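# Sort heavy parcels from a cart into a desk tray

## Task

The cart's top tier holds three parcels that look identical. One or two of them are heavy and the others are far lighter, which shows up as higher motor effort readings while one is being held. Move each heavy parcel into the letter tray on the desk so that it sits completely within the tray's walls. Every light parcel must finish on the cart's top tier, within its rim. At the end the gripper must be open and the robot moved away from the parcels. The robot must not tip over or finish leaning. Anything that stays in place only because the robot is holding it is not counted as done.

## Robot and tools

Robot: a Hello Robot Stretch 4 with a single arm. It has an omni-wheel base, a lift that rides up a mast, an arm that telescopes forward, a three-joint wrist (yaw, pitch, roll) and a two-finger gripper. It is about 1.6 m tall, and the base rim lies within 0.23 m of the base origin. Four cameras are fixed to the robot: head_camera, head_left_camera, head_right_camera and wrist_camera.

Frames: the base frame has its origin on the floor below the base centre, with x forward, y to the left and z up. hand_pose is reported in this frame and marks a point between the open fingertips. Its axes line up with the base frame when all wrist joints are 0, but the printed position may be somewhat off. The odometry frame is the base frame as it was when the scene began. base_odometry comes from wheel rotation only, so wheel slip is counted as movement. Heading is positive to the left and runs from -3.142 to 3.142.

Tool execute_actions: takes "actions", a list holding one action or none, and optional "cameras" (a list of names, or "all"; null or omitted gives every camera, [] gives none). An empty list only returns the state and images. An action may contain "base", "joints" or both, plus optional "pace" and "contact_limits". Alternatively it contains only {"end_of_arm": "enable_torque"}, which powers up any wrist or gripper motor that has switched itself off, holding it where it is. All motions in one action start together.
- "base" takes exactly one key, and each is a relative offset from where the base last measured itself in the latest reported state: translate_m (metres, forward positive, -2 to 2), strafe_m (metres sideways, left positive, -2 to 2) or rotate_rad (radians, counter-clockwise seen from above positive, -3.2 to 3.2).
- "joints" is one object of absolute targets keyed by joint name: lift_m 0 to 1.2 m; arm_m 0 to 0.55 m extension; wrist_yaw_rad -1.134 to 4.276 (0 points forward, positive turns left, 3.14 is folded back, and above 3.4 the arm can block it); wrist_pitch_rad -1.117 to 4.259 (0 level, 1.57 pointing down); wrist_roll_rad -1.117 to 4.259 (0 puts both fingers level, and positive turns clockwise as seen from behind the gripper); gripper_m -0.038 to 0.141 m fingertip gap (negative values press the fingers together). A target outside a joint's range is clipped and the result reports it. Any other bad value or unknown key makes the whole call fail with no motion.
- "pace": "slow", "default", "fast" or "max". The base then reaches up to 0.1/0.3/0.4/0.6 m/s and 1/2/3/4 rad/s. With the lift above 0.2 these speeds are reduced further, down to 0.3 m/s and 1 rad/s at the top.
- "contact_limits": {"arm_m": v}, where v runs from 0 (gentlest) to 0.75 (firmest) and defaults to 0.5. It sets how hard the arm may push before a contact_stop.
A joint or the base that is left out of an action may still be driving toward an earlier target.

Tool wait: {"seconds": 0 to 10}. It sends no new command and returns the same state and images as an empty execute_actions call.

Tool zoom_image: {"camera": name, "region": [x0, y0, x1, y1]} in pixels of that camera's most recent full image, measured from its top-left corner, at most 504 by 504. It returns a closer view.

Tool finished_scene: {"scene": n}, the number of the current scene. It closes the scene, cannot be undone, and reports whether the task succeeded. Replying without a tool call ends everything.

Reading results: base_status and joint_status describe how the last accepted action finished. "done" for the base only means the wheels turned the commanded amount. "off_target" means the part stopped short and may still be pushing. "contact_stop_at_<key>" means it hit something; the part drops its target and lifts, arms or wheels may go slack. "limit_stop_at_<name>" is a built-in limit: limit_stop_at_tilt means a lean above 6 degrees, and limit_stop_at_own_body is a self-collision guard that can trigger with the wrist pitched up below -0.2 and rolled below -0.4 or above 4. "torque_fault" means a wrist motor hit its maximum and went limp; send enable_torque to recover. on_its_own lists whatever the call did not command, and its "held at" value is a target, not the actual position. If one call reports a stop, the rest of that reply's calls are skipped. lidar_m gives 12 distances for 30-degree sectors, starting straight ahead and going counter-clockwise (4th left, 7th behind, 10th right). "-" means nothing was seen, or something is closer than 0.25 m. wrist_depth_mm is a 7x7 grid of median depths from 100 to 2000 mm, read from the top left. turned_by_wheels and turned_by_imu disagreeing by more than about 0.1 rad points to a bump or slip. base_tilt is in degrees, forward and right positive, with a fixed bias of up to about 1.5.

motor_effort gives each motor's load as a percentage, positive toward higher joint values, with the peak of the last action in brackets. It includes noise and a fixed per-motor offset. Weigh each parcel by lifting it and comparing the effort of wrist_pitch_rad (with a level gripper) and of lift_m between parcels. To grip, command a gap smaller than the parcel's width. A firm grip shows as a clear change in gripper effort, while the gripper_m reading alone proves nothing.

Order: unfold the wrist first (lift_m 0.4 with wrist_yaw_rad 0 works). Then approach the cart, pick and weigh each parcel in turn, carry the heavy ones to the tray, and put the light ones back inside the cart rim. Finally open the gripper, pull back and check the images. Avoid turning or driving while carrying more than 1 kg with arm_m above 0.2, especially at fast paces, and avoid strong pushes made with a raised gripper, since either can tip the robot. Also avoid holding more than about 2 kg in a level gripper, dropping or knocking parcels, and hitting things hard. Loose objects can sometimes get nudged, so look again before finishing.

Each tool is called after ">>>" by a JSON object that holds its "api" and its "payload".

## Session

>>> {"api": "execute_actions", "payload": {"actions": []}}

Scene clock: 0.00 s.
base_odometry: x=+0.000 y=+0.000 heading=+0.000 (m, m, rad; odometry frame)
turned_by_wheels: +0.000 (rad since the last result)
turned_by_imu: +0.000 (rad since the last result)
base_tilt: forward=+0.4 right=+0.7 (deg)
lidar_m: 2.00 1.64 1.35 1.57 1.43 1.44 1.68 2.09 1.74 1.84 1.85 1.83
base_status: not commanded
joint_positions: lift_m=+0.197 arm_m=-0.001 wrist_yaw_rad=+3.200 wrist_pitch_rad=-0.002 wrist_roll_rad=-0.003 gripper_m=+0.057
joint_status: not commanded
motor_effort: lift_m=+17 arm_m=+0 wrist_yaw_rad=-2 wrist_pitch_rad=-8 wrist_roll_rad=+2 gripper_m=-1 wheel_0=+0 wheel_1=+0 wheel_2=+0 (%)
hand_pose: x=-0.1228 y=+0.0705 z=+0.3756 quat_wxyz=(-0.029, +0.001, -0.001, +1.000) (m; base frame)
wrist_depth_mm: - 139 254 - - - 1863 / - 128 138 - - - 1921 / - 110 137 - - 1863 1464 / - 116 141 - - - 1863 / 138 137 - - - - 1863 / 213 1808 1366 1618 213 1464 1397 / 209 1078 917 160 931 946 960
pictures: head_camera, head_left_camera, head_right_camera, wrist_camera
Images, in order (width x height): head_camera 420x560, head_left_camera 420x672, head_right_camera 420x672, wrist_camera 616x392.

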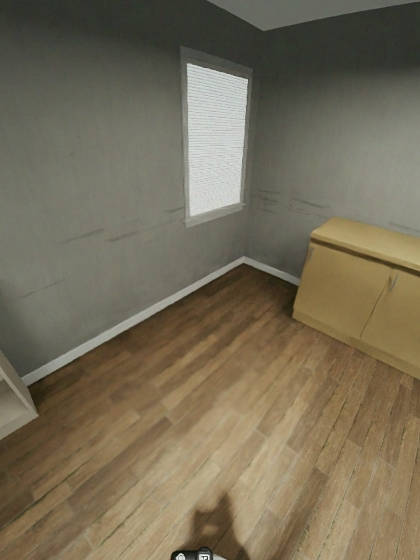

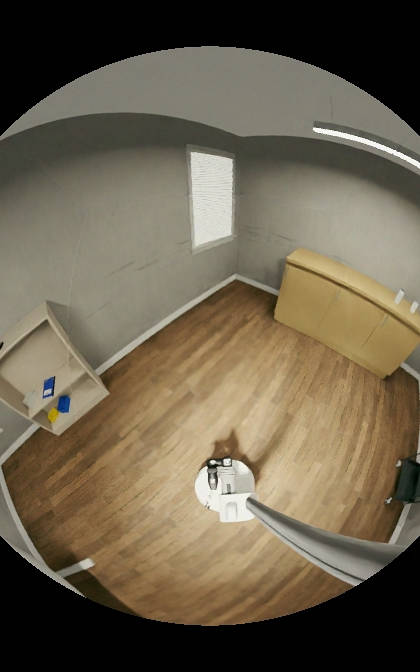

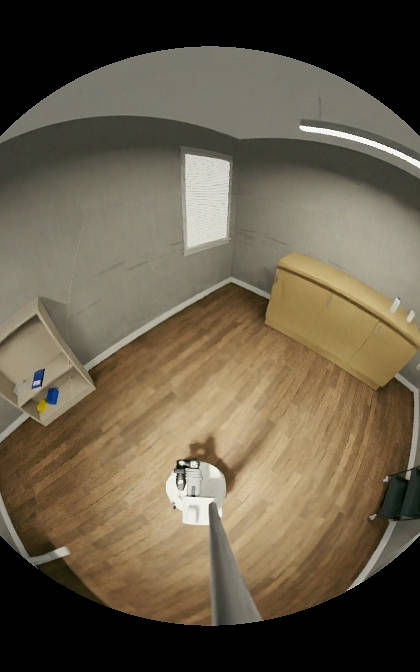

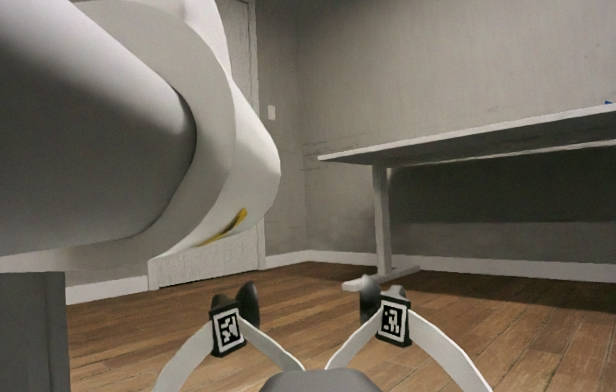

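>>> {"api": "execute_actions", "payload": {"actions": [{"base":{"rotate_rad":-1.7},"pace":"max"}], "cameras": ["head_camera","head_left_camera"]}}

Scene clock: 1.93 s.
base_odometry: x=+0.000 y=+0.000 heading=-1.700 (m, m, rad; odometry frame)
turned_by_wheels: -1.700 (rad since the last result)
turned_by_imu: -1.690 (rad since the last result)
base_tilt: forward=+0.3 right=+0.6 (deg)
lidar_m: 1.74 1.89 1.83 2.18 1.69 1.33 1.47 2.33 1.47 1.59 2.09 1.73
base_status: done
joint_positions: lift_m=+0.197 arm_m=-0.001 wrist_yaw_rad=+3.200 wrist_pitch_rad=-0.002 wrist_roll_rad=-0.003 gripper_m=+0.057
joint_status: not commanded
motor_effort: lift_m=+17(17) arm_m=+0(0) wrist_yaw_rad=-1(1) wrist_pitch_rad=-8(8) wrist_roll_rad=+2(1) gripper_m=-1(1) wheel_0=+4(16) wheel_1=-1(13) wheel_2=-1(11) (%)
hand_pose: x=-0.1228 y=+0.0705 z=+0.3756 quat_wxyz=(-0.029, +0.001, -0.001, +1.000) (m; base frame)
wrist_depth_mm: - 139 256 - 1808 1537 1397 / - 128 138 - 1661 1537 1397 / - 110 137 1921 1808 1499 1397 / - 116 141 1863 1756 1537 1397 / 138 137 - 1921 1708 1537 1397 / 213 1756 1366 1618 212 1336 1336 / 209 1078 917 160 946 931 960
pictures: head_camera, head_left_camera
Images, in order (width x height): head_camera 420x560, head_left_camera 420x672.

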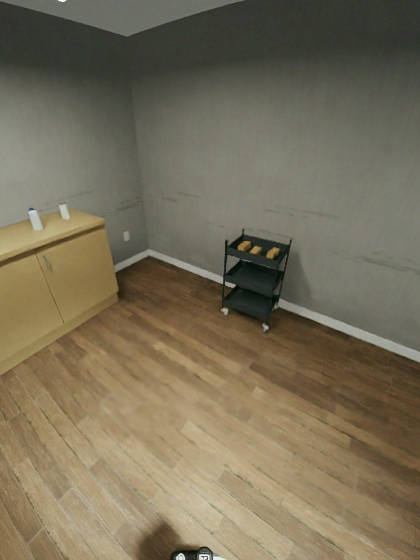

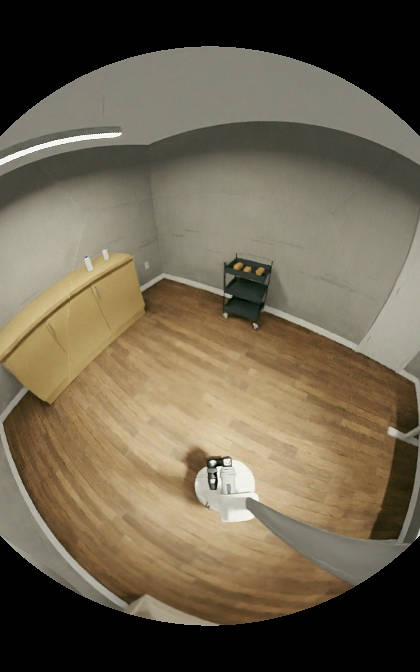

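>>> {"api": "execute_actions", "payload": {"actions": [{"base":{"translate_m":1.4},"joints":{"lift_m":1.0,"wrist_yaw_rad":0,"gripper_m":0.072},"pace":"max"}], "cameras": []}}

>>> {"api": "execute_actions", "payload": {"actions": [{"base":{"rotate_rad":-0.5},"joints":{"wrist_pitch_rad":1.57,"arm_m":0.2},"pace":"fast"}], "cameras": ["head_right_camera","wrist_camera"]}}

Scene clock: 6.53 s.
base_odometry: x=-0.179 y=-1.388 heading=-1.699 (m, m, rad; odometry frame)
turned_by_wheels: +0.001 (rad since the last result)
turned_by_imu: +0.007 (rad since the last result)
base_tilt: forward=+0.3 right=+0.7 (deg)
lidar_m: 0.46 1.42 1.05 1.14 1.65 2.80 2.69 2.37 2.29 1.22 0.50 0.45
base_status: done
joint_positions: lift_m=+1.000 arm_m=-0.001 wrist_yaw_rad=+0.000 wrist_pitch_rad=-0.003 wrist_roll_rad=-0.003 gripper_m=+0.072
joint_status: all done
motor_effort: lift_m=+21(25) arm_m=+0(0) wrist_yaw_rad=-1(8) wrist_pitch_rad=-8(9) wrist_roll_rad=+1(2) gripper_m=-4(5) wheel_0=+3(12) wheel_1=+1(9) wheel_2=+3(15) (%)
hand_pose: x=+0.4588 y=-0.0874 z=+1.1787 quat_wxyz=(+1.000, -0.001, -0.001, +0.000) (m; base frame)
wrist_depth_mm: 1397 1205 991 831 715 627 564 / 1430 1182 991 831 715 627 569 / 1397 1205 991 831 715 634 569 / 1397 1205 991 831 715 634 569 / 1397 1205 976 820 723 634 569 / 1397 1182 904 831 219 634 569 / 1397 1205 931 156 707 609 569
pictures: none
No camera images: the call's "cameras" was empty. Leave "cameras" out to get every camera's image.

Scene clock: 7.97 s.
base_odometry: x=-0.179 y=-1.388 heading=-2.198 (m, m, rad; odometry frame)
turned_by_wheels: -0.499 (rad since the last result)
turned_by_imu: -0.496 (rad since the last result)
base_tilt: forward=+0.3 right=+0.7 (deg)
lidar_m: 0.45 0.48 1.48 1.08 1.15 1.71 2.73 2.73 2.32 2.30 1.17 0.47
base_status: done
joint_positions: lift_m=+1.000 arm_m=+0.199 wrist_yaw_rad=+0.000 wrist_pitch_rad=+1.570 wrist_roll_rad=-0.003 gripper_m=+0.072
joint_status: all done
motor_effort: lift_m=+21(21) arm_m=+7(8) wrist_yaw_rad=-1(2) wrist_pitch_rad=-1(6) wrist_roll_rad=+1(2) gripper_m=-2(0) wheel_0=+7(12) wheel_1=+4(9) wheel_2=+3(11) (%)
hand_pose: x=+0.3699 y=-0.0874 z=+0.8894 quat_wxyz=(+0.707, -0.001, +0.707, +0.001) (m; base frame)
wrist_depth_mm: 1060 445 433 455 407 459 946 / 1118 449 455 404 459 459 1138 / 1118 452 449 452 459 442 1118 / 1098 1098 1098 1118 1118 1118 1138 / 1098 1118 1098 1098 1118 1118 1118 / 1078 1098 878 946 220 1138 1118 / 1078 1078 878 156 1098 1098 1118
pictures: head_right_camera, wrist_camera
Images, in order (width x height): head_right_camera 420x672, wrist_camera 616x392.

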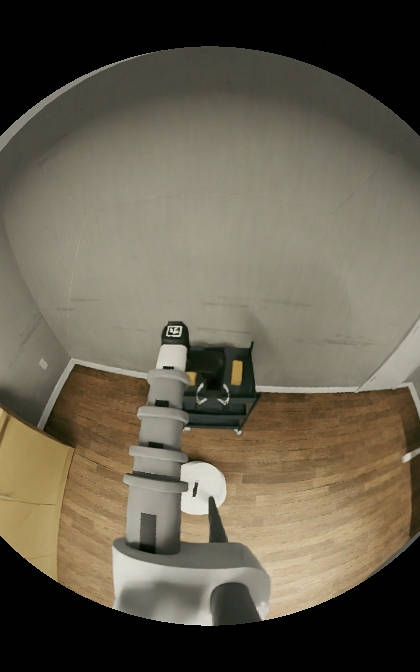

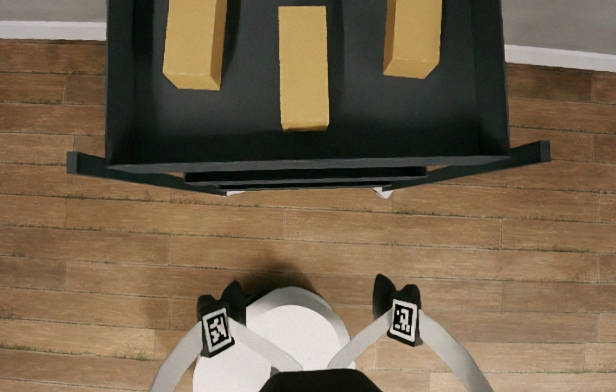

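>>> {"api": "execute_actions", "payload": {"actions": [{"base":{"strafe_m":0.117},"joints":{"lift_m":0.865,"arm_m":0.45,"wrist_roll_rad":0.1},"pace":"fast"}], "cameras": ["wrist_camera"]}}

Scene clock: 10.30 s.
base_odometry: x=-0.085 y=-1.457 heading=-2.198 (m, m, rad; odometry frame)
turned_by_wheels: +0.000 (rad since the last result)
turned_by_imu: +0.001 (rad since the last result)
base_tilt: forward=+0.4 right=+0.6 (deg)
lidar_m: 0.45 0.98 1.48 0.95 1.03 1.49 2.80 2.78 2.42 2.38 1.19 0.48
base_status: done
joint_positions: lift_m=+0.865 arm_m=+0.449 wrist_yaw_rad=+0.000 wrist_pitch_rad=+1.570 wrist_roll_rad=+0.100 gripper_m=+0.072
joint_status: all done
motor_effort: lift_m=+13(19) arm_m=+7(8) wrist_yaw_rad=-2(0) wrist_pitch_rad=-2(3) wrist_roll_rad=+3(4) gripper_m=-1(4) wheel_0=-2(17) wheel_1=+0(16) wheel_2=+0(2) (%)
hand_pose: x=+0.6199 y=-0.0874 z=+0.7551 quat_wxyz=(+0.707, +0.035, +0.706, -0.035) (m; base frame)
wrist_depth_mm: 500 459 290 290 297 306 322 / 691 707 317 320 320 324 324 / 976 960 317 319 319 322 322 / 960 976 315 265 319 320 322 / 946 976 315 264 317 266 319 / 960 960 256 263 219 265 319 / 946 946 270 156 314 264 317
pictures: wrist_camera
Images, in order (width x height): wrist_camera 616x392.

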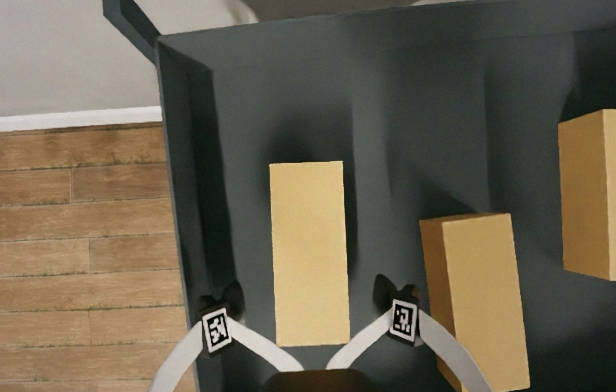

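>>> {"api": "execute_actions", "payload": {"actions": [{"joints":{"lift_m":0.807,"arm_m":0.472,"wrist_roll_rad":0.065}}], "cameras": ["wrist_camera"]}}

>>> {"api": "execute_actions", "payload": {"actions": [{"joints":{"gripper_m":0.005}}], "cameras": []}}

>>> {"api": "execute_actions", "payload": {"actions": [{"joints":{"lift_m":0.865,"wrist_pitch_rad":1.15,"arm_m":0.42}}], "cameras": ["wrist_camera"]}}

Scene clock: 12.07 s.
base_odometry: x=-0.085 y=-1.457 heading=-2.198 (m, m, rad; odometry frame)
turned_by_wheels: +0.000 (rad since the last result)
turned_by_imu: +0.001 (rad since the last result)
base_tilt: forward=+0.4 right=+0.7 (deg)
lidar_m: 0.46 1.00 1.50 0.95 1.01 1.48 2.80 2.76 2.45 2.40 1.23 0.51
base_status: not commanded
joint_positions: lift_m=+0.807 arm_m=+0.471 wrist_yaw_rad=+0.000 wrist_pitch_rad=+1.570 wrist_roll_rad=+0.066 gripper_m=+0.072
joint_status: all done
motor_effort: lift_m=+13(13) arm_m=+8(7) wrist_yaw_rad=-1(2) wrist_pitch_rad=-2(2) wrist_roll_rad=+0(2) gripper_m=-3(4) wheel_0=-2(2) wheel_1=+0(0) wheel_2=+0(0) (%)
hand_pose: x=+0.6418 y=-0.0874 z=+0.6971 quat_wxyz=(+0.707, +0.023, +0.706, -0.023) (m; base frame)
wrist_depth_mm: 480 209 221 220 228 240 262 / 676 248 259 262 263 264 265 / 904 891 258 259 262 263 264 / 904 904 257 208 259 262 262 / 904 904 257 206 258 259 262 / 904 904 230 206 206 214 208 / 891 904 245 156 256 207 207
pictures: wrist_camera
Images, in order (width x height): wrist_camera 616x392.

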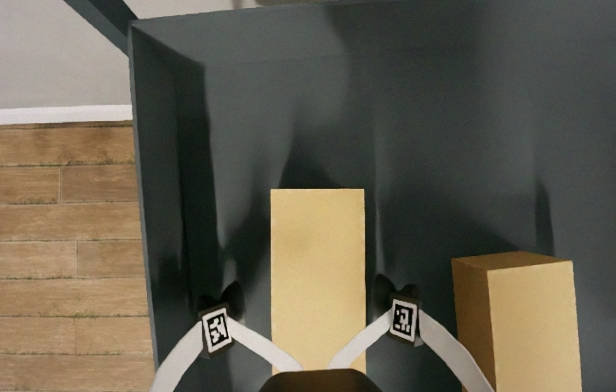

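Scene clock: 13.53 s.
base_odometry: x=-0.085 y=-1.457 heading=-2.198 (m, m, rad; odometry frame)
turned_by_wheels: +0.000 (rad since the last result)
turned_by_imu: +0.000 (rad since the last result)
base_tilt: forward=+0.3 right=+0.7 (deg)
lidar_m: 0.45 0.99 1.52 0.94 1.04 1.49 2.79 2.77 2.42 2.40 1.22 0.47
base_status: not commanded
joint_positions: lift_m=+0.807 arm_m=+0.471 wrist_yaw_rad=+0.000 wrist_pitch_rad=+1.570 wrist_roll_rad=+0.066 gripper_m=+0.006
joint_status: all done
motor_effort: lift_m=+15(15) arm_m=+7(8) wrist_yaw_rad=-1(1) wrist_pitch_rad=-2(2) wrist_roll_rad=+0(0) gripper_m=-22(20) wheel_0=-2(2) wheel_1=+0(0) wheel_2=+0(0) (%)
hand_pose: x=+0.6418 y=-0.0874 z=+0.6970 quat_wxyz=(+0.707, +0.023, +0.706, -0.023) (m; base frame)
wrist_depth_mm: 480 200 220 218 229 242 262 / 676 247 259 260 260 262 264 / 904 891 257 259 259 260 263 / 904 904 256 194 259 260 262 / 904 904 255 193 257 259 260 / 904 904 227 191 192 213 207 / 891 891 216 190 255 205 206
pictures: none
No camera images: the call's "cameras" was empty. Leave "cameras" out to get every camera's image.

Scene clock: 14.70 s.
base_odometry: x=-0.085 y=-1.457 heading=-2.198 (m, m, rad; odometry frame)
turned_by_wheels: +0.000 (rad since the last result)
turned_by_imu: +0.000 (rad since the last result)
base_tilt: forward=+0.3 right=+0.7 (deg)
lidar_m: 0.46 1.01 1.51 0.95 1.03 1.50 2.81 2.77 2.43 2.41 1.22 0.49
base_status: not commanded
joint_positions: lift_m=+0.864 arm_m=+0.421 wrist_yaw_rad=+0.000 wrist_pitch_rad=+1.153 wrist_roll_rad=+0.066 gripper_m=+0.006
joint_status: all done
motor_effort: lift_m=+24(24) arm_m=-7(10) wrist_yaw_rad=-2(3) wrist_pitch_rad=-10(12) wrist_roll_rad=+1(0) gripper_m=-22(24) wheel_0=-2(2) wheel_1=+0(0) wheel_2=+0(0) (%)
hand_pose: x=+0.7093 y=-0.0874 z=+0.7791 quat_wxyz=(+0.838, +0.027, +0.545, -0.018) (m; base frame)
wrist_depth_mm: 315 315 317 320 322 320 325 / 370 377 382 384 384 384 387 / 462 466 473 477 480 488 484 / 603 621 347 194 353 357 364 / 904 904 357 193 351 349 347 / 976 991 283 191 192 327 324 / 931 917 263 190 306 258 307
pictures: wrist_camera
Images, in order (width x height): wrist_camera 616x392.

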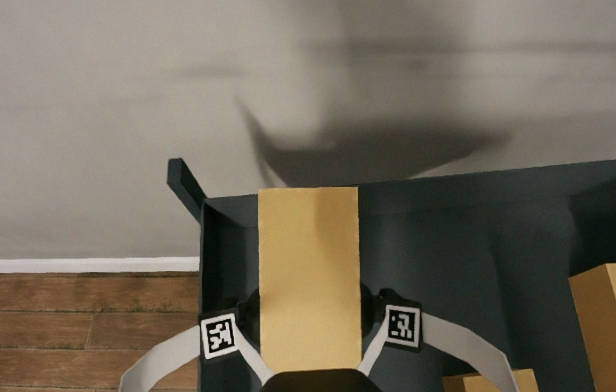

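>>> {"api": "execute_actions", "payload": {"actions": [{"base":{"strafe_m":-0.01},"joints":{"lift_m":0.808,"wrist_pitch_rad":1.57,"arm_m":0.47,"wrist_roll_rad":0}}], "cameras": []}}

>>> {"api": "execute_actions", "payload": {"actions": [{"joints":{"gripper_m":0.072}}], "cameras": []}}

>>> {"api": "execute_actions", "payload": {"actions": [{"joints":{"lift_m":0.862},"pace":"max"}], "cameras": []}}

>>> {"api": "execute_actions", "payload": {"actions": [{"base":{"strafe_m":-0.113},"joints":{"wrist_roll_rad":-0.02,"arm_m":0.42},"pace":"max"}], "cameras": ["wrist_camera"]}}

Scene clock: 16.67 s.
base_odometry: x=-0.093 y=-1.451 heading=-2.198 (m, m, rad; odometry frame)
turned_by_wheels: +0.000 (rad since the last result)
turned_by_imu: +0.001 (rad since the last result)
base_tilt: forward=+0.4 right=+0.7 (deg)
lidar_m: 0.46 1.01 1.49 0.96 1.02 1.51 2.79 2.77 2.42 2.39 1.20 0.48
base_status: done
joint_positions: lift_m=+0.808 arm_m=+0.469 wrist_yaw_rad=+0.000 wrist_pitch_rad=+1.570 wrist_roll_rad=+0.001 gripper_m=+0.006
joint_status: all done
motor_effort: lift_m=+15(22) arm_m=+7(9) wrist_yaw_rad=-1(0) wrist_pitch_rad=-2(5) wrist_roll_rad=+0(1) gripper_m=-27(25) wheel_0=+6(11) wheel_1=-2(11) wheel_2=+0(0) (%)
hand_pose: x=+0.6398 y=-0.0874 z=+0.6980 quat_wxyz=(+0.707, +0.000, +0.707, +0.000) (m; base frame)
wrist_depth_mm: 530 213 217 221 223 224 240 / 778 248 259 260 260 263 264 / 904 246 258 259 260 263 264 / 904 244 258 194 260 262 262 / 904 240 257 193 259 259 260 / 891 237 255 191 192 207 208 / 904 891 251 190 256 206 207
pictures: none
No camera images: the call's "cameras" was empty. Leave "cameras" out to get every camera's image.

Scene clock: 18.13 s.
base_odometry: x=-0.093 y=-1.451 heading=-2.198 (m, m, rad; odometry frame)
turned_by_wheels: +0.000 (rad since the last result)
turned_by_imu: +0.000 (rad since the last result)
base_tilt: forward=+0.3 right=+0.6 (deg)
lidar_m: 0.45 0.97 1.51 0.97 1.04 1.53 2.80 2.75 2.41 2.39 1.19 0.50
base_status: not commanded
joint_positions: lift_m=+0.808 arm_m=+0.469 wrist_yaw_rad=+0.000 wrist_pitch_rad=+1.570 wrist_roll_rad=+0.001 gripper_m=+0.072
joint_status: all done
motor_effort: lift_m=+15(15) arm_m=+7(7) wrist_yaw_rad=-1(2) wrist_pitch_rad=-2(2) wrist_roll_rad=+0(0) gripper_m=+1(29) wheel_0=+6(6) wheel_1=-2(2) wheel_2=+0(0) (%)
hand_pose: x=+0.6398 y=-0.0874 z=+0.6980 quat_wxyz=(+0.707, +0.000, +0.707, +0.000) (m; base frame)
wrist_depth_mm: 535 213 216 220 223 224 240 / 778 249 260 263 263 265 266 / 917 247 259 262 262 264 264 / 904 244 258 208 262 262 263 / 904 239 257 207 259 262 263 / 904 904 255 206 220 208 235 / 891 904 255 156 257 207 208
pictures: none
No camera images: the call's "cameras" was empty. Leave "cameras" out to get every camera's image.

Scene clock: 18.87 s.
base_odometry: x=-0.093 y=-1.451 heading=-2.198 (m, m, rad; odometry frame)
turned_by_wheels: +0.000 (rad since the last result)
turned_by_imu: +0.000 (rad since the last result)
base_tilt: forward=+0.4 right=+0.7 (deg)
lidar_m: 0.44 1.01 1.48 0.97 1.01 1.52 2.81 2.74 2.43 2.39 1.22 0.48
base_status: not commanded
joint_positions: lift_m=+0.862 arm_m=+0.469 wrist_yaw_rad=+0.000 wrist_pitch_rad=+1.570 wrist_roll_rad=+0.001 gripper_m=+0.072
joint_status: all done
motor_effort: lift_m=+21(25) arm_m=+7(7) wrist_yaw_rad=-1(2) wrist_pitch_rad=-2(3) wrist_roll_rad=+1(0) gripper_m=-3(4) wheel_0=+6(6) wheel_1=-2(2) wheel_2=+0(0) (%)
hand_pose: x=+0.6398 y=-0.0874 z=+0.7515 quat_wxyz=(+0.707, +0.000, +0.707, +0.000) (m; base frame)
wrist_depth_mm: 530 473 469 466 452 449 449 / 778 759 307 315 317 319 320 / 976 976 312 315 315 317 320 / 960 960 312 314 315 317 317 / 946 960 312 259 312 314 315 / 946 960 259 258 219 262 314 / 946 946 286 156 310 260 312
pictures: none
No camera images: the call's "cameras" was empty. Leave "cameras" out to get every camera's image.

Scene clock: 20.23 s.
base_odometry: x=-0.184 y=-1.385 heading=-2.198 (m, m, rad; odometry frame)
turned_by_wheels: +0.000 (rad since the last result)
turned_by_imu: +0.001 (rad since the last result)
base_tilt: forward=+0.3 right=+0.6 (deg)
lidar_m: 0.44 0.48 1.46 1.07 1.14 1.71 2.71 2.77 2.33 2.29 1.19 0.49
base_status: done
joint_positions: lift_m=+0.862 arm_m=+0.421 wrist_yaw_rad=+0.000 wrist_pitch_rad=+1.570 wrist_roll_rad=-0.019 gripper_m=+0.072
joint_status: all done
motor_effort: lift_m=+21(21) arm_m=-7(8) wrist_yaw_rad=-1(1) wrist_pitch_rad=-2(3) wrist_roll_rad=+1(1) gripper_m=-1(3) wheel_0=+4(17) wheel_1=-2(14) wheel_2=+0(2) (%)
hand_pose: x=+0.5923 y=-0.0874 z=+0.7515 quat_wxyz=(+0.707, -0.007, +0.707, +0.007) (m; base frame)
wrist_depth_mm: 278 304 307 310 310 310 306 / 287 315 314 317 317 319 317 / 287 310 314 315 317 265 314 / 287 259 312 312 315 265 315 / 286 257 310 259 314 263 315 / 283 307 263 259 220 314 315 / 281 307 307 156 310 312 312
pictures: wrist_camera
Images, in order (width x height): wrist_camera 616x392.

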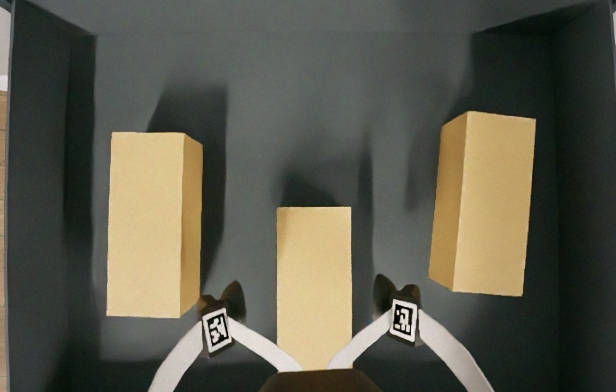

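>>> {"api": "execute_actions", "payload": {"actions": [{"joints":{"lift_m":0.807,"arm_m":0.412},"pace":"fast"}], "cameras": []}}

>>> {"api": "execute_actions", "payload": {"actions": [{"joints":{"gripper_m":0.005}}], "cameras": ["wrist_camera"]}}

>>> {"api": "execute_actions", "payload": {"actions": [], "cameras": []}}

Scene clock: 21.57 s.
base_odometry: x=-0.184 y=-1.385 heading=-2.198 (m, m, rad; odometry frame)
turned_by_wheels: +0.000 (rad since the last result)
turned_by_imu: +0.000 (rad since the last result)
base_tilt: forward=+0.3 right=+0.6 (deg)
lidar_m: 0.46 0.50 1.46 1.08 1.17 1.72 2.71 2.74 2.31 2.26 1.18 0.47
base_status: not commanded
joint_positions: lift_m=+0.807 arm_m=+0.413 wrist_yaw_rad=+0.000 wrist_pitch_rad=+1.570 wrist_roll_rad=-0.019 gripper_m=+0.072
joint_status: all done
motor_effort: lift_m=+14(18) arm_m=-7(8) wrist_yaw_rad=-1(1) wrist_pitch_rad=-2(2) wrist_roll_rad=+0(0) gripper_m=-5(3) wheel_0=+4(4) wheel_1=-2(2) wheel_2=+0(0) (%)
hand_pose: x=+0.5844 y=-0.0874 z=+0.6971 quat_wxyz=(+0.707, -0.007, +0.707, +0.007) (m; base frame)
wrist_depth_mm: 259 260 260 263 263 266 265 / 258 259 260 262 263 263 212 / 255 206 259 259 262 235 211 / 254 206 257 207 260 228 210 / 254 204 257 206 259 220 209 / 254 203 255 206 206 258 259 / 252 253 254 156 256 258 259
pictures: none
No camera images: the call's "cameras" was empty. Leave "cameras" out to get every camera's image.

Scene clock: 23.03 s.
base_odometry: x=-0.184 y=-1.385 heading=-2.198 (m, m, rad; odometry frame)
turned_by_wheels: +0.000 (rad since the last result)
turned_by_imu: +0.000 (rad since the last result)
base_tilt: forward=+0.4 right=+0.7 (deg)
lidar_m: 0.46 0.47 1.48 1.08 1.16 1.71 2.71 2.76 2.31 2.27 1.19 0.49
base_status: not commanded
joint_positions: lift_m=+0.807 arm_m=+0.413 wrist_yaw_rad=+0.000 wrist_pitch_rad=+1.570 wrist_roll_rad=-0.019 gripper_m=+0.006
joint_status: all done
motor_effort: lift_m=+14(14) arm_m=-7(7) wrist_yaw_rad=-1(1) wrist_pitch_rad=-2(3) wrist_roll_rad=+1(0) gripper_m=-24(25) wheel_0=+4(4) wheel_1=-2(2) wheel_2=+0(0) (%)
hand_pose: x=+0.5844 y=-0.0874 z=+0.6971 quat_wxyz=(+0.707, -0.007, +0.707, +0.007) (m; base frame)
wrist_depth_mm: 258 259 260 263 264 265 265 / 257 259 260 262 263 263 211 / 255 206 258 260 260 234 211 / 253 205 258 193 260 229 209 / 253 204 257 192 259 222 208 / 253 204 255 191 192 258 259 / 252 253 253 191 256 257 258
pictures: wrist_camera
Images, in order (width x height): wrist_camera 616x392.

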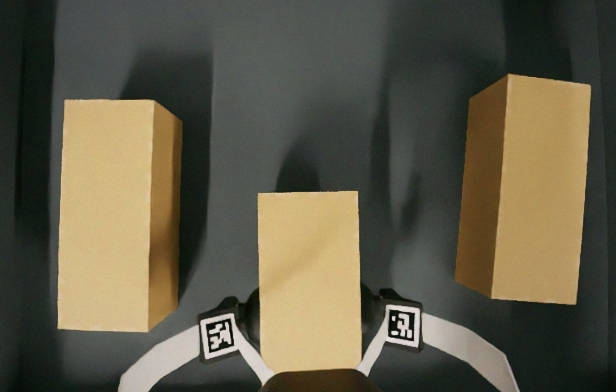

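Scene clock: 23.03 s.
base_odometry: x=-0.184 y=-1.385 heading=-2.198 (m, m, rad; odometry frame)
turned_by_wheels: +0.000 (rad since the last result)
turned_by_imu: +0.000 (rad since the last result)
base_tilt: forward=+0.4 right=+0.7 (deg)
lidar_m: 0.46 0.47 1.48 1.08 1.16 1.71 2.71 2.76 2.31 2.27 1.19 0.49
base_status: not commanded
joint_positions: lift_m=+0.807 arm_m=+0.413 wrist_yaw_rad=+0.000 wrist_pitch_rad=+1.570 wrist_roll_rad=-0.019 gripper_m=+0.006
joint_status: all done
motor_effort: lift_m=+14(14) arm_m=-7(7) wrist_yaw_rad=-1(1) wrist_pitch_rad=-2(3) wrist_roll_rad=+1(0) gripper_m=-24(25) wheel_0=+4(4) wheel_1=-2(2) wheel_2=+0(0) (%)
hand_pose: x=+0.5844 y=-0.0874 z=+0.6971 quat_wxyz=(+0.707, -0.007, +0.707, +0.007) (m; base frame)
wrist_depth_mm: 258 259 260 263 264 265 265 / 257 259 260 262 263 263 211 / 255 206 258 260 260 234 211 / 253 205 258 193 260 229 209 / 253 204 257 192 259 222 208 / 253 204 255 191 192 258 259 / 252 253 253 191 256 257 258
pictures: none
No camera images: the call's "cameras" was empty. Leave "cameras" out to get every camera's image.

>>> {"api": "execute_actions", "payload": {"actions": [], "cameras": []}}

Scene clock: 23.23 s.
base_odometry: x=-0.184 y=-1.385 heading=-2.198 (m, m, rad; odometry frame)
turned_by_wheels: +0.000 (rad since the last result)
turned_by_imu: +0.000 (rad since the last result)
base_tilt: forward=+0.3 right=+0.6 (deg)
lidar_m: 0.46 0.48 1.47 1.07 1.16 1.70 2.72 2.77 2.29 2.27 1.19 0.48
base_status: not commanded
joint_positions: lift_m=+0.807 arm_m=+0.413 wrist_yaw_rad=+0.000 wrist_pitch_rad=+1.570 wrist_roll_rad=-0.019 gripper_m=+0.006
joint_status: all done
motor_effort: lift_m=+14(14) arm_m=-7(7) wrist_yaw_rad=-1(1) wrist_pitch_rad=-2(3) wrist_roll_rad=+0(0) gripper_m=-22(25) wheel_0=+4(4) wheel_1=-2(2) wheel_2=+0(0) (%)
hand_pose: x=+0.5844 y=-0.0874 z=+0.6971 quat_wxyz=(+0.707, -0.007, +0.707, +0.007) (m; base frame)
wrist_depth_mm: 258 259 262 262 264 265 265 / 258 259 260 262 262 263 211 / 254 206 259 260 260 236 211 / 253 205 258 193 259 229 210 / 252 204 256 192 259 221 208 / 252 204 254 191 192 259 260 / 253 252 254 191 257 257 258
pictures: none
No camera images: the call's "cameras" was empty. Leave "cameras" out to get every camera's image.

>>> {"api": "execute_actions", "payload": {"actions": [{"joints":{"lift_m":0.84,"wrist_pitch_rad":1.2},"pace":"fast"}], "cameras": []}}

Scene clock: 24.40 s.
base_odometry: x=-0.184 y=-1.385 heading=-2.198 (m, m, rad; odometry frame)
turned_by_wheels: +0.000 (rad since the last result)
turned_by_imu: +0.000 (rad since the last result)
base_tilt: forward=+0.4 right=+0.7 (deg)
lidar_m: 0.45 0.48 1.50 1.06 1.15 1.72 2.70 2.77 2.33 2.28 1.18 0.48
base_status: not commanded
joint_positions: lift_m=+0.840 arm_m=+0.413 wrist_yaw_rad=+0.000 wrist_pitch_rad=+1.201 wrist_roll_rad=-0.019 gripper_m=+0.006
joint_status: all done
motor_effort: lift_m=+23(24) arm_m=-7(7) wrist_yaw_rad=-2(0) wrist_pitch_rad=-7(9) wrist_roll_rad=+0(1) gripper_m=-24(23) wheel_0=+4(4) wheel_1=-2(2) wheel_2=+0(0) (%)
hand_pose: x=+0.6883 y=-0.0874 z=+0.7488 quat_wxyz=(+0.825, -0.008, +0.565, +0.006) (m; base frame)
wrist_depth_mm: 349 342 334 330 324 319 315 / 424 415 407 402 389 382 375 / 392 484 469 462 449 436 424 / 307 334 338 193 338 340 320 / 290 322 322 193 322 324 319 / 279 256 248 191 193 257 301 / 277 239 246 191 286 237 265
pictures: none
No camera images: the call's "cameras" was empty. Leave "cameras" out to get every camera's image.

-7 is in between; take another reading.

>>> {"api": "execute_actions", "payload": {"actions": [], "cameras": []}}

Scene clock: 24.57 s.
base_odometry: x=-0.184 y=-1.385 heading=-2.198 (m, m, rad; odometry frame)
turned_by_wheels: +0.000 (rad since the last result)
turned_by_imu: +0.000 (rad since the last result)
base_tilt: forward=+0.3 right=+0.6 (deg)
lidar_m: 0.44 0.51 1.46 1.07 1.16 1.72 2.74 2.76 2.31 2.28 1.16 0.49
base_status: not commanded
joint_positions: lift_m=+0.840 arm_m=+0.413 wrist_yaw_rad=+0.000 wrist_pitch_rad=+1.201 wrist_roll_rad=-0.019 gripper_m=+0.006
joint_status: all done
motor_effort: lift_m=+23(24) arm_m=-7(7) wrist_yaw_rad=-2(0) wrist_pitch_rad=-6(9) wrist_roll_rad=+0(1) gripper_m=-26(23) wheel_0=+4(4) wheel_1=-2(2) wheel_2=+0(0) (%)
hand_pose: x=+0.6883 y=-0.0874 z=+0.7488 quat_wxyz=(+0.825, -0.008, +0.565, +0.006) (m; base frame)
wrist_depth_mm: 351 340 336 330 324 320 315 / 421 415 407 399 392 379 373 / 392 484 469 455 445 436 424 / 307 334 338 193 340 338 322 / 289 322 322 192 324 322 319 / 279 256 248 191 192 257 301 / 277 239 246 190 285 237 265
pictures: none
No camera images: the call's "cameras" was empty. Leave "cameras" out to get every camera's image.

>>> {"api": "execute_actions", "payload": {"actions": [{"joints":{"lift_m":0.808,"wrist_pitch_rad":1.57},"pace":"fast"}], "cameras": []}}

>>> {"api": "execute_actions", "payload": {"actions": [{"joints":{"gripper_m":0.072}}], "cameras": []}}

>>> {"api": "execute_actions", "payload": {"actions": [{"joints":{"lift_m":0.862},"pace":"max"}], "cameras": []}}

>>> {"api": "execute_actions", "payload": {"actions": [{"base":{"strafe_m":-0.128},"joints":{"wrist_roll_rad":0.06,"arm_m":0.483},"pace":"max"}], "cameras": ["wrist_camera"]}}

Scene clock: 25.97 s.
base_odometry: x=-0.184 y=-1.385 heading=-2.198 (m, m, rad; odometry frame)
turned_by_wheels: +0.000 (rad since the last result)
turned_by_imu: +0.000 (rad since the last result)
base_tilt: forward=+0.3 right=+0.7 (deg)
lidar_m: 0.45 0.48 1.50 1.08 1.16 1.70 2.73 2.77 2.30 2.28 1.20 0.49
base_status: not commanded
joint_positions: lift_m=+0.808 arm_m=+0.413 wrist_yaw_rad=+0.000 wrist_pitch_rad=+1.570 wrist_roll_rad=-0.019 gripper_m=+0.006
joint_status: all done
motor_effort: lift_m=+14(20) arm_m=-7(7) wrist_yaw_rad=-2(2) wrist_pitch_rad=-1(2) wrist_roll_rad=+0(1) gripper_m=-22(21) wheel_0=+4(4) wheel_1=-2(2) wheel_2=+0(0) (%)
hand_pose: x=+0.5844 y=-0.0874 z=+0.6981 quat_wxyz=(+0.707, -0.007, +0.707, +0.007) (m; base frame)
wrist_depth_mm: 259 260 262 264 265 265 267 / 258 259 262 262 264 265 213 / 255 207 259 260 263 236 212 / 254 206 259 193 260 229 211 / 253 205 258 192 259 221 209 / 254 204 255 191 192 260 260 / 254 253 254 191 257 257 259
pictures: none
No camera images: the call's "cameras" was empty. Leave "cameras" out to get every camera's image.

Scene clock: 27.43 s.
base_odometry: x=-0.184 y=-1.385 heading=-2.198 (m, m, rad; odometry frame)
turned_by_wheels: +0.000 (rad since the last result)
turned_by_imu: +0.000 (rad since the last result)
base_tilt: forward=+0.3 right=+0.6 (deg)
lidar_m: 0.45 0.48 1.46 1.08 1.14 1.70 2.71 2.74 2.32 2.26 1.17 0.48
base_status: not commanded
joint_positions: lift_m=+0.808 arm_m=+0.413 wrist_yaw_rad=+0.000 wrist_pitch_rad=+1.570 wrist_roll_rad=-0.019 gripper_m=+0.072
joint_status: all done
motor_effort: lift_m=+14(14) arm_m=-7(7) wrist_yaw_rad=-1(1) wrist_pitch_rad=-1(1) wrist_roll_rad=+1(1) gripper_m=-2(24) wheel_0=+4(4) wheel_1=-2(2) wheel_2=+0(0) (%)
hand_pose: x=+0.5844 y=-0.0874 z=+0.6981 quat_wxyz=(+0.707, -0.007, +0.707, +0.007) (m; base frame)
wrist_depth_mm: 260 262 263 265 265 265 267 / 258 260 262 262 263 265 213 / 255 208 260 262 263 235 212 / 254 206 259 208 262 228 211 / 254 206 257 207 260 221 209 / 254 205 256 206 220 260 260 / 253 255 255 156 257 259 259
pictures: none
No camera images: the call's "cameras" was empty. Leave "cameras" out to get every camera's image.

Scene clock: 28.17 s.
base_odometry: x=-0.184 y=-1.385 heading=-2.198 (m, m, rad; odometry frame)
turned_by_wheels: +0.000 (rad since the last result)
turned_by_imu: +0.000 (rad since the last result)
base_tilt: forward=+0.4 right=+0.7 (deg)
lidar_m: 0.45 0.49 1.48 1.08 1.14 1.70 2.73 2.75 2.31 2.27 1.19 0.50
base_status: not commanded
joint_positions: lift_m=+0.862 arm_m=+0.413 wrist_yaw_rad=+0.000 wrist_pitch_rad=+1.570 wrist_roll_rad=-0.019 gripper_m=+0.072
joint_status: all done
motor_effort: lift_m=+21(23) arm_m=-7(7) wrist_yaw_rad=-1(1) wrist_pitch_rad=-3(2) wrist_roll_rad=+0(0) gripper_m=-3(1) wheel_0=+4(4) wheel_1=-2(2) wheel_2=+0(0) (%)
hand_pose: x=+0.5843 y=-0.0874 z=+0.7515 quat_wxyz=(+0.707, -0.007, +0.707, +0.007) (m; base frame)
wrist_depth_mm: 285 314 315 317 319 320 309 / 286 314 314 315 319 319 315 / 289 260 314 315 317 266 314 / 287 259 312 314 315 264 315 / 286 258 310 260 314 263 315 / 285 307 264 259 220 314 314 / 282 307 306 156 312 310 314
pictures: none
No camera images: the call's "cameras" was empty. Leave "cameras" out to get every camera's image.

Scene clock: 29.60 s.
base_odometry: x=-0.288 y=-1.310 heading=-2.197 (m, m, rad; odometry frame)
turned_by_wheels: +0.000 (rad since the last result)
turned_by_imu: +0.001 (rad since the last result)
base_tilt: forward=+0.3 right=+0.7 (deg)
lidar_m: 0.44 0.49 1.44 1.21 1.29 1.92 2.73 2.83 2.21 2.13 1.18 0.44
base_status: done
joint_positions: lift_m=+0.862 arm_m=+0.482 wrist_yaw_rad=+0.000 wrist_pitch_rad=+1.570 wrist_roll_rad=+0.059 gripper_m=+0.072
joint_status: all done
motor_effort: lift_m=+21(21) arm_m=+7(9) wrist_yaw_rad=-2(0) wrist_pitch_rad=-2(2) wrist_roll_rad=+3(4) gripper_m=-2(4) wheel_0=+4(13) wheel_1=+0(13) wheel_2=+0(0) (%)
hand_pose: x=+0.6529 y=-0.0874 z=+0.7515 quat_wxyz=(+0.707, +0.021, +0.706, -0.021) (m; base frame)
wrist_depth_mm: 410 407 413 415 418 389 439 / 525 500 301 312 277 615 609 / 310 310 314 315 315 976 991 / 309 310 312 314 314 976 991 / 307 309 310 260 314 976 976 / 297 306 286 259 219 991 991 / 291 255 304 156 310 960 976
pictures: wrist_camera
Images, in order (width x height): wrist_camera 616x392.

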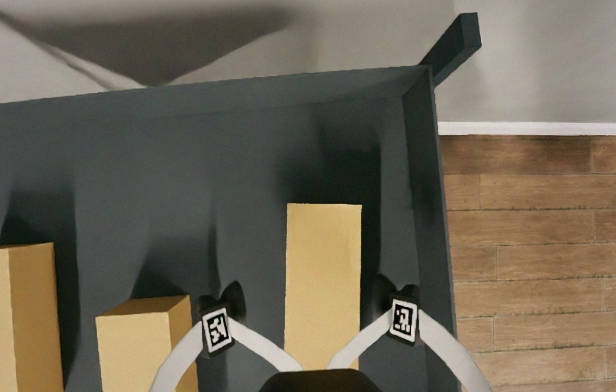

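>>> {"api": "execute_actions", "payload": {"actions": [{"base":{"strafe_m":-0.009},"joints":{"lift_m":0.807,"arm_m":0.476,"wrist_roll_rad":0.08}}], "cameras": ["wrist_camera"]}}

>>> {"api": "execute_actions", "payload": {"actions": [{"joints":{"gripper_m":0.005}}], "cameras": []}}

>>> {"api": "execute_actions", "payload": {"actions": [{"joints":{"lift_m":0.85,"wrist_pitch_rad":1.15,"arm_m":0.42},"pace":"fast"}], "cameras": []}}

Scene clock: 31.47 s.
base_odometry: x=-0.295 y=-1.305 heading=-2.197 (m, m, rad; odometry frame)
turned_by_wheels: +0.000 (rad since the last result)
turned_by_imu: +0.001 (rad since the last result)
base_tilt: forward=+0.4 right=+0.7 (deg)
lidar_m: 0.44 0.47 1.43 1.21 1.29 1.93 2.66 2.80 2.18 2.14 1.14 0.48
base_status: done
joint_positions: lift_m=+0.807 arm_m=+0.477 wrist_yaw_rad=+0.000 wrist_pitch_rad=+1.570 wrist_roll_rad=+0.079 gripper_m=+0.072
joint_status: all done
motor_effort: lift_m=+13(19) arm_m=-7(9) wrist_yaw_rad=-2(2) wrist_pitch_rad=-2(2) wrist_roll_rad=+4(3) gripper_m=-2(5) wheel_0=+5(13) wheel_1=-3(14) wheel_2=+0(1) (%)
hand_pose: x=+0.6484 y=-0.0874 z=+0.6971 quat_wxyz=(+0.707, +0.028, +0.706, -0.028) (m; base frame)
wrist_depth_mm: 404 399 370 373 227 430 462 / 220 236 256 260 260 634 647 / 256 257 258 262 260 931 931 / 255 257 257 259 260 931 931 / 255 256 256 206 259 931 917 / 254 253 254 205 206 917 917 / 202 203 254 156 256 246 931
pictures: wrist_camera
Images, in order (width x height): wrist_camera 616x392.

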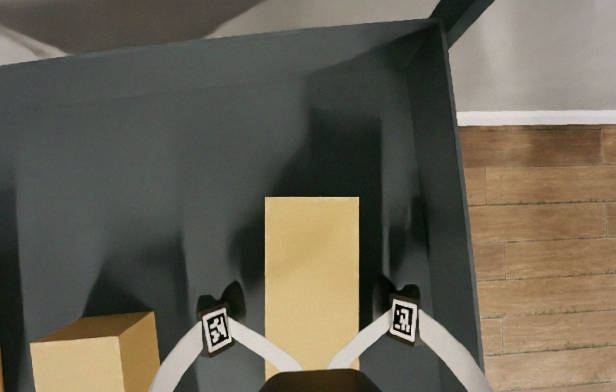

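Scene clock: 32.93 s.
base_odometry: x=-0.295 y=-1.305 heading=-2.197 (m, m, rad; odometry frame)
turned_by_wheels: +0.000 (rad since the last result)
turned_by_imu: +0.000 (rad since the last result)
base_tilt: forward=+0.3 right=+0.6 (deg)
lidar_m: 0.45 0.46 1.46 1.20 1.32 1.92 2.70 2.84 2.18 2.14 1.17 0.47
base_status: not commanded
joint_positions: lift_m=+0.807 arm_m=+0.477 wrist_yaw_rad=+0.000 wrist_pitch_rad=+1.570 wrist_roll_rad=+0.079 gripper_m=+0.006
joint_status: all done
motor_effort: lift_m=+13(13) arm_m=-8(7) wrist_yaw_rad=-1(2) wrist_pitch_rad=-2(2) wrist_roll_rad=+4(3) gripper_m=-22(24) wheel_0=+6(5) wheel_1=-3(3) wheel_2=+0(0) (%)
hand_pose: x=+0.6484 y=-0.0874 z=+0.6971 quat_wxyz=(+0.707, +0.028, +0.706, -0.028) (m; base frame)
wrist_depth_mm: 407 402 370 373 226 430 462 / 222 236 256 262 262 640 647 / 256 257 259 259 260 917 931 / 256 256 257 258 259 931 931 / 253 256 256 193 258 931 931 / 253 254 255 191 192 917 931 / 202 202 253 190 256 202 917
pictures: none
No camera images: the call's "cameras" was empty. Leave "cameras" out to get every camera's image.

Scene clock: 33.83 s.
base_odometry: x=-0.295 y=-1.305 heading=-2.197 (m, m, rad; odometry frame)
turned_by_wheels: +0.000 (rad since the last result)
turned_by_imu: +0.000 (rad since the last result)
base_tilt: forward=+0.3 right=+0.6 (deg)
lidar_m: 0.43 0.48 1.45 1.18 1.30 1.92 2.67 2.83 2.17 2.14 1.17 0.49
base_status: not commanded
joint_positions: lift_m=+0.850 arm_m=+0.421 wrist_yaw_rad=+0.000 wrist_pitch_rad=+1.151 wrist_roll_rad=+0.079 gripper_m=+0.006
joint_status: all done
motor_effort: lift_m=+22(23) arm_m=-8(7) wrist_yaw_rad=-2(3) wrist_pitch_rad=-6(10) wrist_roll_rad=+3(4) gripper_m=-23(22) wheel_0=+6(6) wheel_1=-3(3) wheel_2=+0(0) (%)
hand_pose: x=+0.7097 y=-0.0874 z=+0.7644 quat_wxyz=(+0.838, +0.033, +0.544, -0.022) (m; base frame)
wrist_depth_mm: 281 281 285 287 290 290 294 / 330 334 340 345 345 349 351 / 410 415 421 427 415 436 439 / 535 512 488 291 314 585 591 / 340 342 340 192 329 866 891 / 325 324 314 191 191 931 946 / 307 304 294 191 290 242 878
pictures: none
No camera images: the call's "cameras" was empty. Leave "cameras" out to get every camera's image.

Light. Back to left.

>>> {"api": "execute_actions", "payload": {"actions": [{"joints":{"lift_m":0.808,"wrist_pitch_rad":1.57,"arm_m":0.45},"pace":"fast"}], "cameras": []}}

>>> {"api": "execute_actions", "payload": {"actions": [{"joints":{"gripper_m":0.072}}], "cameras": []}}

>>> {"api": "execute_actions", "payload": {"actions": [{"joints":{"lift_m":0.862},"pace":"max"}], "cameras": []}}

>>> {"api": "execute_actions", "payload": {"actions": [{"base":{"strafe_m":0.25},"joints":{"wrist_roll_rad":0.0,"arm_m":0.47},"pace":"max"}], "cameras": ["wrist_camera"]}}

Scene clock: 35.33 s.
base_odometry: x=-0.295 y=-1.305 heading=-2.197 (m, m, rad; odometry frame)
turned_by_wheels: +0.000 (rad since the last result)
turned_by_imu: +0.000 (rad since the last result)
base_tilt: forward=+0.3 right=+0.7 (deg)
lidar_m: 0.42 0.48 1.44 1.22 1.30 1.94 2.65 2.84 2.20 2.15 1.19 0.48
base_status: not commanded
joint_positions: lift_m=+0.808 arm_m=+0.449 wrist_yaw_rad=+0.000 wrist_pitch_rad=+1.570 wrist_roll_rad=+0.079 gripper_m=+0.006
joint_status: all done
motor_effort: lift_m=+14(20) arm_m=+7(8) wrist_yaw_rad=-1(1) wrist_pitch_rad=-2(1) wrist_roll_rad=+3(4) gripper_m=-23(23) wheel_0=+5(6) wheel_1=-3(3) wheel_2=+0(0) (%)
hand_pose: x=+0.6198 y=-0.0874 z=+0.6981 quat_wxyz=(+0.707, +0.028, +0.706, -0.028) (m; base frame)
wrist_depth_mm: 214 227 234 249 242 488 525 / 257 260 262 262 263 723 741 / 257 258 259 262 262 931 946 / 256 257 259 259 260 931 931 / 254 256 258 192 260 931 931 / 204 225 255 191 192 931 917 / 203 202 255 190 257 200 917
pictures: none
No camera images: the call's "cameras" was empty. Leave "cameras" out to get every camera's image.

Scene clock: 36.80 s.
base_odometry: x=-0.295 y=-1.305 heading=-2.197 (m, m, rad; odometry frame)
turned_by_wheels: +0.000 (rad since the last result)
turned_by_imu: +0.000 (rad since the last result)
base_tilt: forward=+0.3 right=+0.7 (deg)
lidar_m: 0.45 0.49 1.43 1.21 1.30 1.92 2.68 2.81 2.16 2.13 1.18 0.48
base_status: not commanded
joint_positions: lift_m=+0.808 arm_m=+0.449 wrist_yaw_rad=+0.000 wrist_pitch_rad=+1.570 wrist_roll_rad=+0.079 gripper_m=+0.072
joint_status: all done
motor_effort: lift_m=+14(14) arm_m=+7(8) wrist_yaw_rad=-2(3) wrist_pitch_rad=-1(2) wrist_roll_rad=+4(3) gripper_m=-2(21) wheel_0=+6(6) wheel_1=-3(3) wheel_2=+0(0) (%)
hand_pose: x=+0.6198 y=-0.0874 z=+0.6981 quat_wxyz=(+0.707, +0.028, +0.706, -0.028) (m; base frame)
wrist_depth_mm: 213 227 235 249 241 488 525 / 259 260 262 263 265 732 741 / 257 259 259 262 263 917 931 / 257 257 258 259 260 931 946 / 256 256 258 208 259 917 917 / 204 225 256 206 220 917 931 / 202 204 254 156 258 904 917
pictures: none
No camera images: the call's "cameras" was empty. Leave "cameras" out to get every camera's image.

Scene clock: 37.53 s.
base_odometry: x=-0.295 y=-1.305 heading=-2.197 (m, m, rad; odometry frame)
turned_by_wheels: +0.000 (rad since the last result)
turned_by_imu: +0.000 (rad since the last result)
base_tilt: forward=+0.4 right=+0.6 (deg)
lidar_m: 0.43 0.48 1.44 1.21 1.30 1.93 2.70 2.85 2.19 2.15 1.16 0.47
base_status: not commanded
joint_positions: lift_m=+0.862 arm_m=+0.449 wrist_yaw_rad=+0.000 wrist_pitch_rad=+1.570 wrist_roll_rad=+0.079 gripper_m=+0.072
joint_status: all done
motor_effort: lift_m=+21(23) arm_m=+7(8) wrist_yaw_rad=-1(2) wrist_pitch_rad=-2(2) wrist_roll_rad=+3(3) gripper_m=-1(1) wheel_0=+6(6) wheel_1=-3(3) wheel_2=+0(0) (%)
hand_pose: x=+0.6198 y=-0.0874 z=+0.7515 quat_wxyz=(+0.707, +0.028, +0.706, -0.028) (m; base frame)
wrist_depth_mm: 462 436 418 287 278 492 525 / 287 310 314 315 319 732 732 / 312 310 312 314 315 991 976 / 309 310 312 314 314 976 991 / 309 309 310 260 314 960 991 / 301 256 307 258 219 991 991 / 304 255 307 156 309 960 976
pictures: none
No camera images: the call's "cameras" was empty. Leave "cameras" out to get every camera's image.

Scene clock: 39.43 s.
base_odometry: x=-0.092 y=-1.451 heading=-2.197 (m, m, rad; odometry frame)
turned_by_wheels: +0.000 (rad since the last result)
turned_by_imu: +0.001 (rad since the last result)
base_tilt: forward=+0.4 right=+0.7 (deg)
lidar_m: 0.44 0.99 1.50 0.95 1.03 1.51 2.79 2.75 2.40 2.38 1.20 0.49
base_status: done
joint_positions: lift_m=+0.862 arm_m=+0.469 wrist_yaw_rad=+0.000 wrist_pitch_rad=+1.570 wrist_roll_rad=+0.001 gripper_m=+0.072
joint_status: all done
motor_effort: lift_m=+21(21) arm_m=+7(8) wrist_yaw_rad=-2(0) wrist_pitch_rad=-2(3) wrist_roll_rad=+0(2) gripper_m=-3(2) wheel_0=-4(14) wheel_1=+2(14) wheel_2=+0(3) (%)
hand_pose: x=+0.6398 y=-0.0874 z=+0.7515 quat_wxyz=(+0.707, +0.000, +0.707, +0.000) (m; base frame)
wrist_depth_mm: 535 449 469 462 452 449 449 / 778 759 304 315 317 319 319 / 976 976 312 315 317 317 319 / 960 960 312 262 314 317 317 / 960 960 310 260 314 315 317 / 946 946 257 259 219 260 314 / 946 946 281 156 310 260 314
pictures: wrist_camera
Images, in order (width x height): wrist_camera 616x392.

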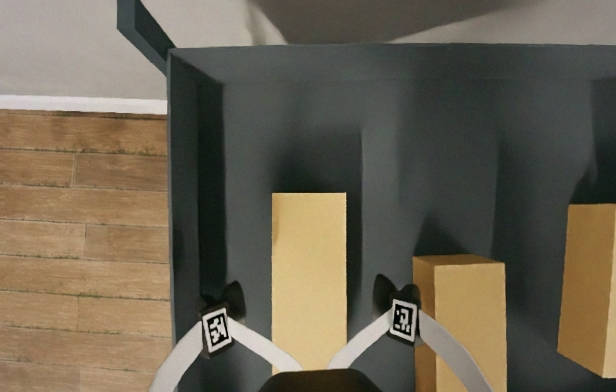

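>>> {"api": "execute_actions", "payload": {"actions": [{"joints":{"lift_m":0.807},"pace":"fast"}], "cameras": []}}

>>> {"api": "execute_actions", "payload": {"actions": [{"joints":{"gripper_m":0.0}}], "cameras": []}}

>>> {"api": "execute_actions", "payload": {"actions": [{"joints":{"lift_m":0.94},"pace":"max"}], "cameras": []}}

>>> {"api": "execute_actions", "payload": {"actions": [{"base":{"rotate_rad":-2.04},"joints":{"arm_m":0.05},"pace":"fast"}], "cameras": ["head_camera","head_left_camera"]}}

Scene clock: 41.07 s.
base_odometry: x=-0.092 y=-1.451 heading=-2.197 (m, m, rad; odometry frame)
turned_by_wheels: +0.000 (rad since the last result)
turned_by_imu: +0.000 (rad since the last result)
base_tilt: forward=+0.4 right=+0.7 (deg)
lidar_m: 0.44 0.99 1.49 0.97 1.03 1.54 2.80 2.74 2.41 2.40 1.21 0.49
base_status: not commanded
joint_positions: lift_m=+0.807 arm_m=+0.469 wrist_yaw_rad=+0.000 wrist_pitch_rad=+1.570 wrist_roll_rad=+0.001 gripper_m=+0.072
joint_status: all done
motor_effort: lift_m=+14(19) arm_m=+7(7) wrist_yaw_rad=-2(2) wrist_pitch_rad=-2(2) wrist_roll_rad=+0(1) gripper_m=-1(5) wheel_0=-4(4) wheel_1=+2(2) wheel_2=+0(0) (%)
hand_pose: x=+0.6398 y=-0.0874 z=+0.6971 quat_wxyz=(+0.707, +0.000, +0.707, +0.000) (m; base frame)
wrist_depth_mm: 535 212 217 220 223 224 239 / 778 245 260 262 263 263 264 / 904 244 259 260 262 263 264 / 917 241 258 207 260 262 263 / 904 239 257 206 259 259 260 / 904 904 256 206 219 207 234 / 891 904 254 156 257 206 233
pictures: none
No camera images: the call's "cameras" was empty. Leave "cameras" out to get every camera's image.

Scene clock: 42.57 s.
base_odometry: x=-0.092 y=-1.451 heading=-2.197 (m, m, rad; odometry frame)
turned_by_wheels: +0.000 (rad since the last result)
turned_by_imu: +0.000 (rad since the last result)
base_tilt: forward=+0.3 right=+0.7 (deg)
lidar_m: 0.44 0.99 1.51 0.97 1.03 1.52 2.79 2.74 2.43 2.38 1.20 0.47
base_status: not commanded
joint_positions: lift_m=+0.807 arm_m=+0.469 wrist_yaw_rad=+0.000 wrist_pitch_rad=+1.570 wrist_roll_rad=+0.001 gripper_m=+0.001
joint_status: all done
motor_effort: lift_m=+14(14) arm_m=+7(7) wrist_yaw_rad=-1(2) wrist_pitch_rad=-2(2) wrist_roll_rad=-1(1) gripper_m=-24(25) wheel_0=-4(4) wheel_1=+2(2) wheel_2=+0(0) (%)
hand_pose: x=+0.6398 y=-0.0874 z=+0.6970 quat_wxyz=(+0.707, +0.000, +0.707, +0.000) (m; base frame)
wrist_depth_mm: 535 214 217 221 224 224 239 / 778 245 258 259 262 262 263 / 917 243 257 259 260 262 263 / 904 241 257 193 258 260 262 / 904 237 256 191 258 258 259 / 904 891 254 190 191 206 233 / 891 226 251 189 256 205 232
pictures: none
No camera images: the call's "cameras" was empty. Leave "cameras" out to get every camera's image.

Scene clock: 43.57 s.
base_odometry: x=-0.092 y=-1.451 heading=-2.197 (m, m, rad; odometry frame)
turned_by_wheels: +0.000 (rad since the last result)
turned_by_imu: +0.000 (rad since the last result)
base_tilt: forward=+0.4 right=+0.7 (deg)
lidar_m: 0.45 1.00 1.47 0.94 1.04 1.52 2.80 2.74 2.42 2.38 1.21 0.48
base_status: not commanded
joint_positions: lift_m=+0.940 arm_m=+0.469 wrist_yaw_rad=+0.000 wrist_pitch_rad=+1.570 wrist_roll_rad=+0.001 gripper_m=+0.001
joint_status: all done
motor_effort: lift_m=+22(27) arm_m=+7(7) wrist_yaw_rad=-2(1) wrist_pitch_rad=-3(3) wrist_roll_rad=+0(0) gripper_m=-24(24) wheel_0=-4(4) wheel_1=+2(2) wheel_2=+0(0) (%)
hand_pose: x=+0.6398 y=-0.0874 z=+0.8294 quat_wxyz=(+0.707, +0.000, +0.707, +0.000) (m; base frame)
wrist_depth_mm: 535 512 508 496 484 477 477 / 788 778 392 394 394 399 399 / 1042 1042 389 392 392 394 397 / 1042 1042 389 193 392 392 394 / 1025 1042 387 191 389 392 342 / 1025 1042 325 190 191 389 340 / 1025 1025 319 190 336 336 389
pictures: none
No camera images: the call's "cameras" was empty. Leave "cameras" out to get every camera's image.

Scene clock: 46.00 s.
base_odometry: x=-0.092 y=-1.451 heading=+2.047 (m, m, rad; odometry frame)
turned_by_wheels: -2.039 (rad since the last result)
turned_by_imu: -2.028 (rad since the last result)
base_tilt: forward=+0.4 right=+0.7 (deg)
lidar_m: 2.40 2.30 0.63 0.47 0.45 1.00 1.59 0.99 1.07 1.64 2.71 2.74
base_status: done
joint_positions: lift_m=+0.940 arm_m=+0.051 wrist_yaw_rad=+0.000 wrist_pitch_rad=+1.570 wrist_roll_rad=+0.000 gripper_m=+0.001
joint_status: all done
motor_effort: lift_m=+22(22) arm_m=-7(10) wrist_yaw_rad=+0(3) wrist_pitch_rad=-3(1) wrist_roll_rad=+0(0) gripper_m=-24(30) wheel_0=+7(11) wheel_1=+4(11) wheel_2=+4(10) (%)
hand_pose: x=+0.2224 y=-0.0874 z=+0.8294 quat_wxyz=(+0.707, +0.000, +0.707, +0.000) (m; base frame)
wrist_depth_mm: 1042 1060 1060 1060 1060 1060 1078 / 1025 1042 1042 1060 1060 1060 1078 / 1042 1042 1060 1060 1060 1060 1078 / 1042 1060 1060 193 1060 1060 1060 / 1025 1060 1042 191 1042 1060 1060 / 904 1042 831 190 191 1060 1060 / 891 1025 831 189 1042 1042 1042
pictures: head_camera, head_left_camera
Images, in order (width x height): head_camera 420x560, head_left_camera 420x672.

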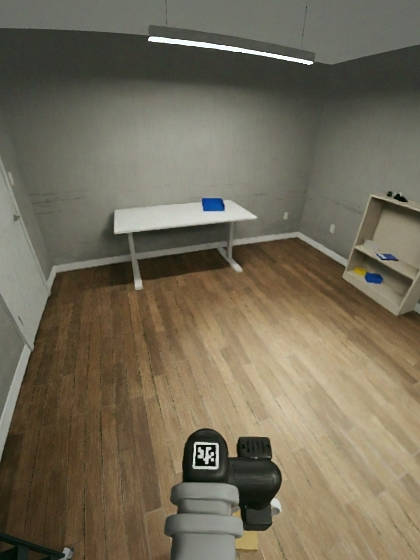

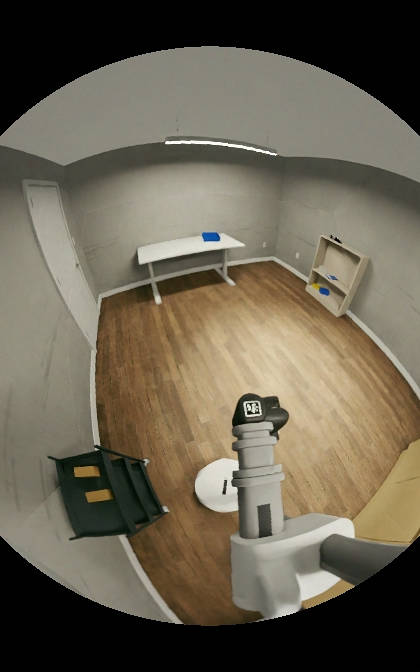

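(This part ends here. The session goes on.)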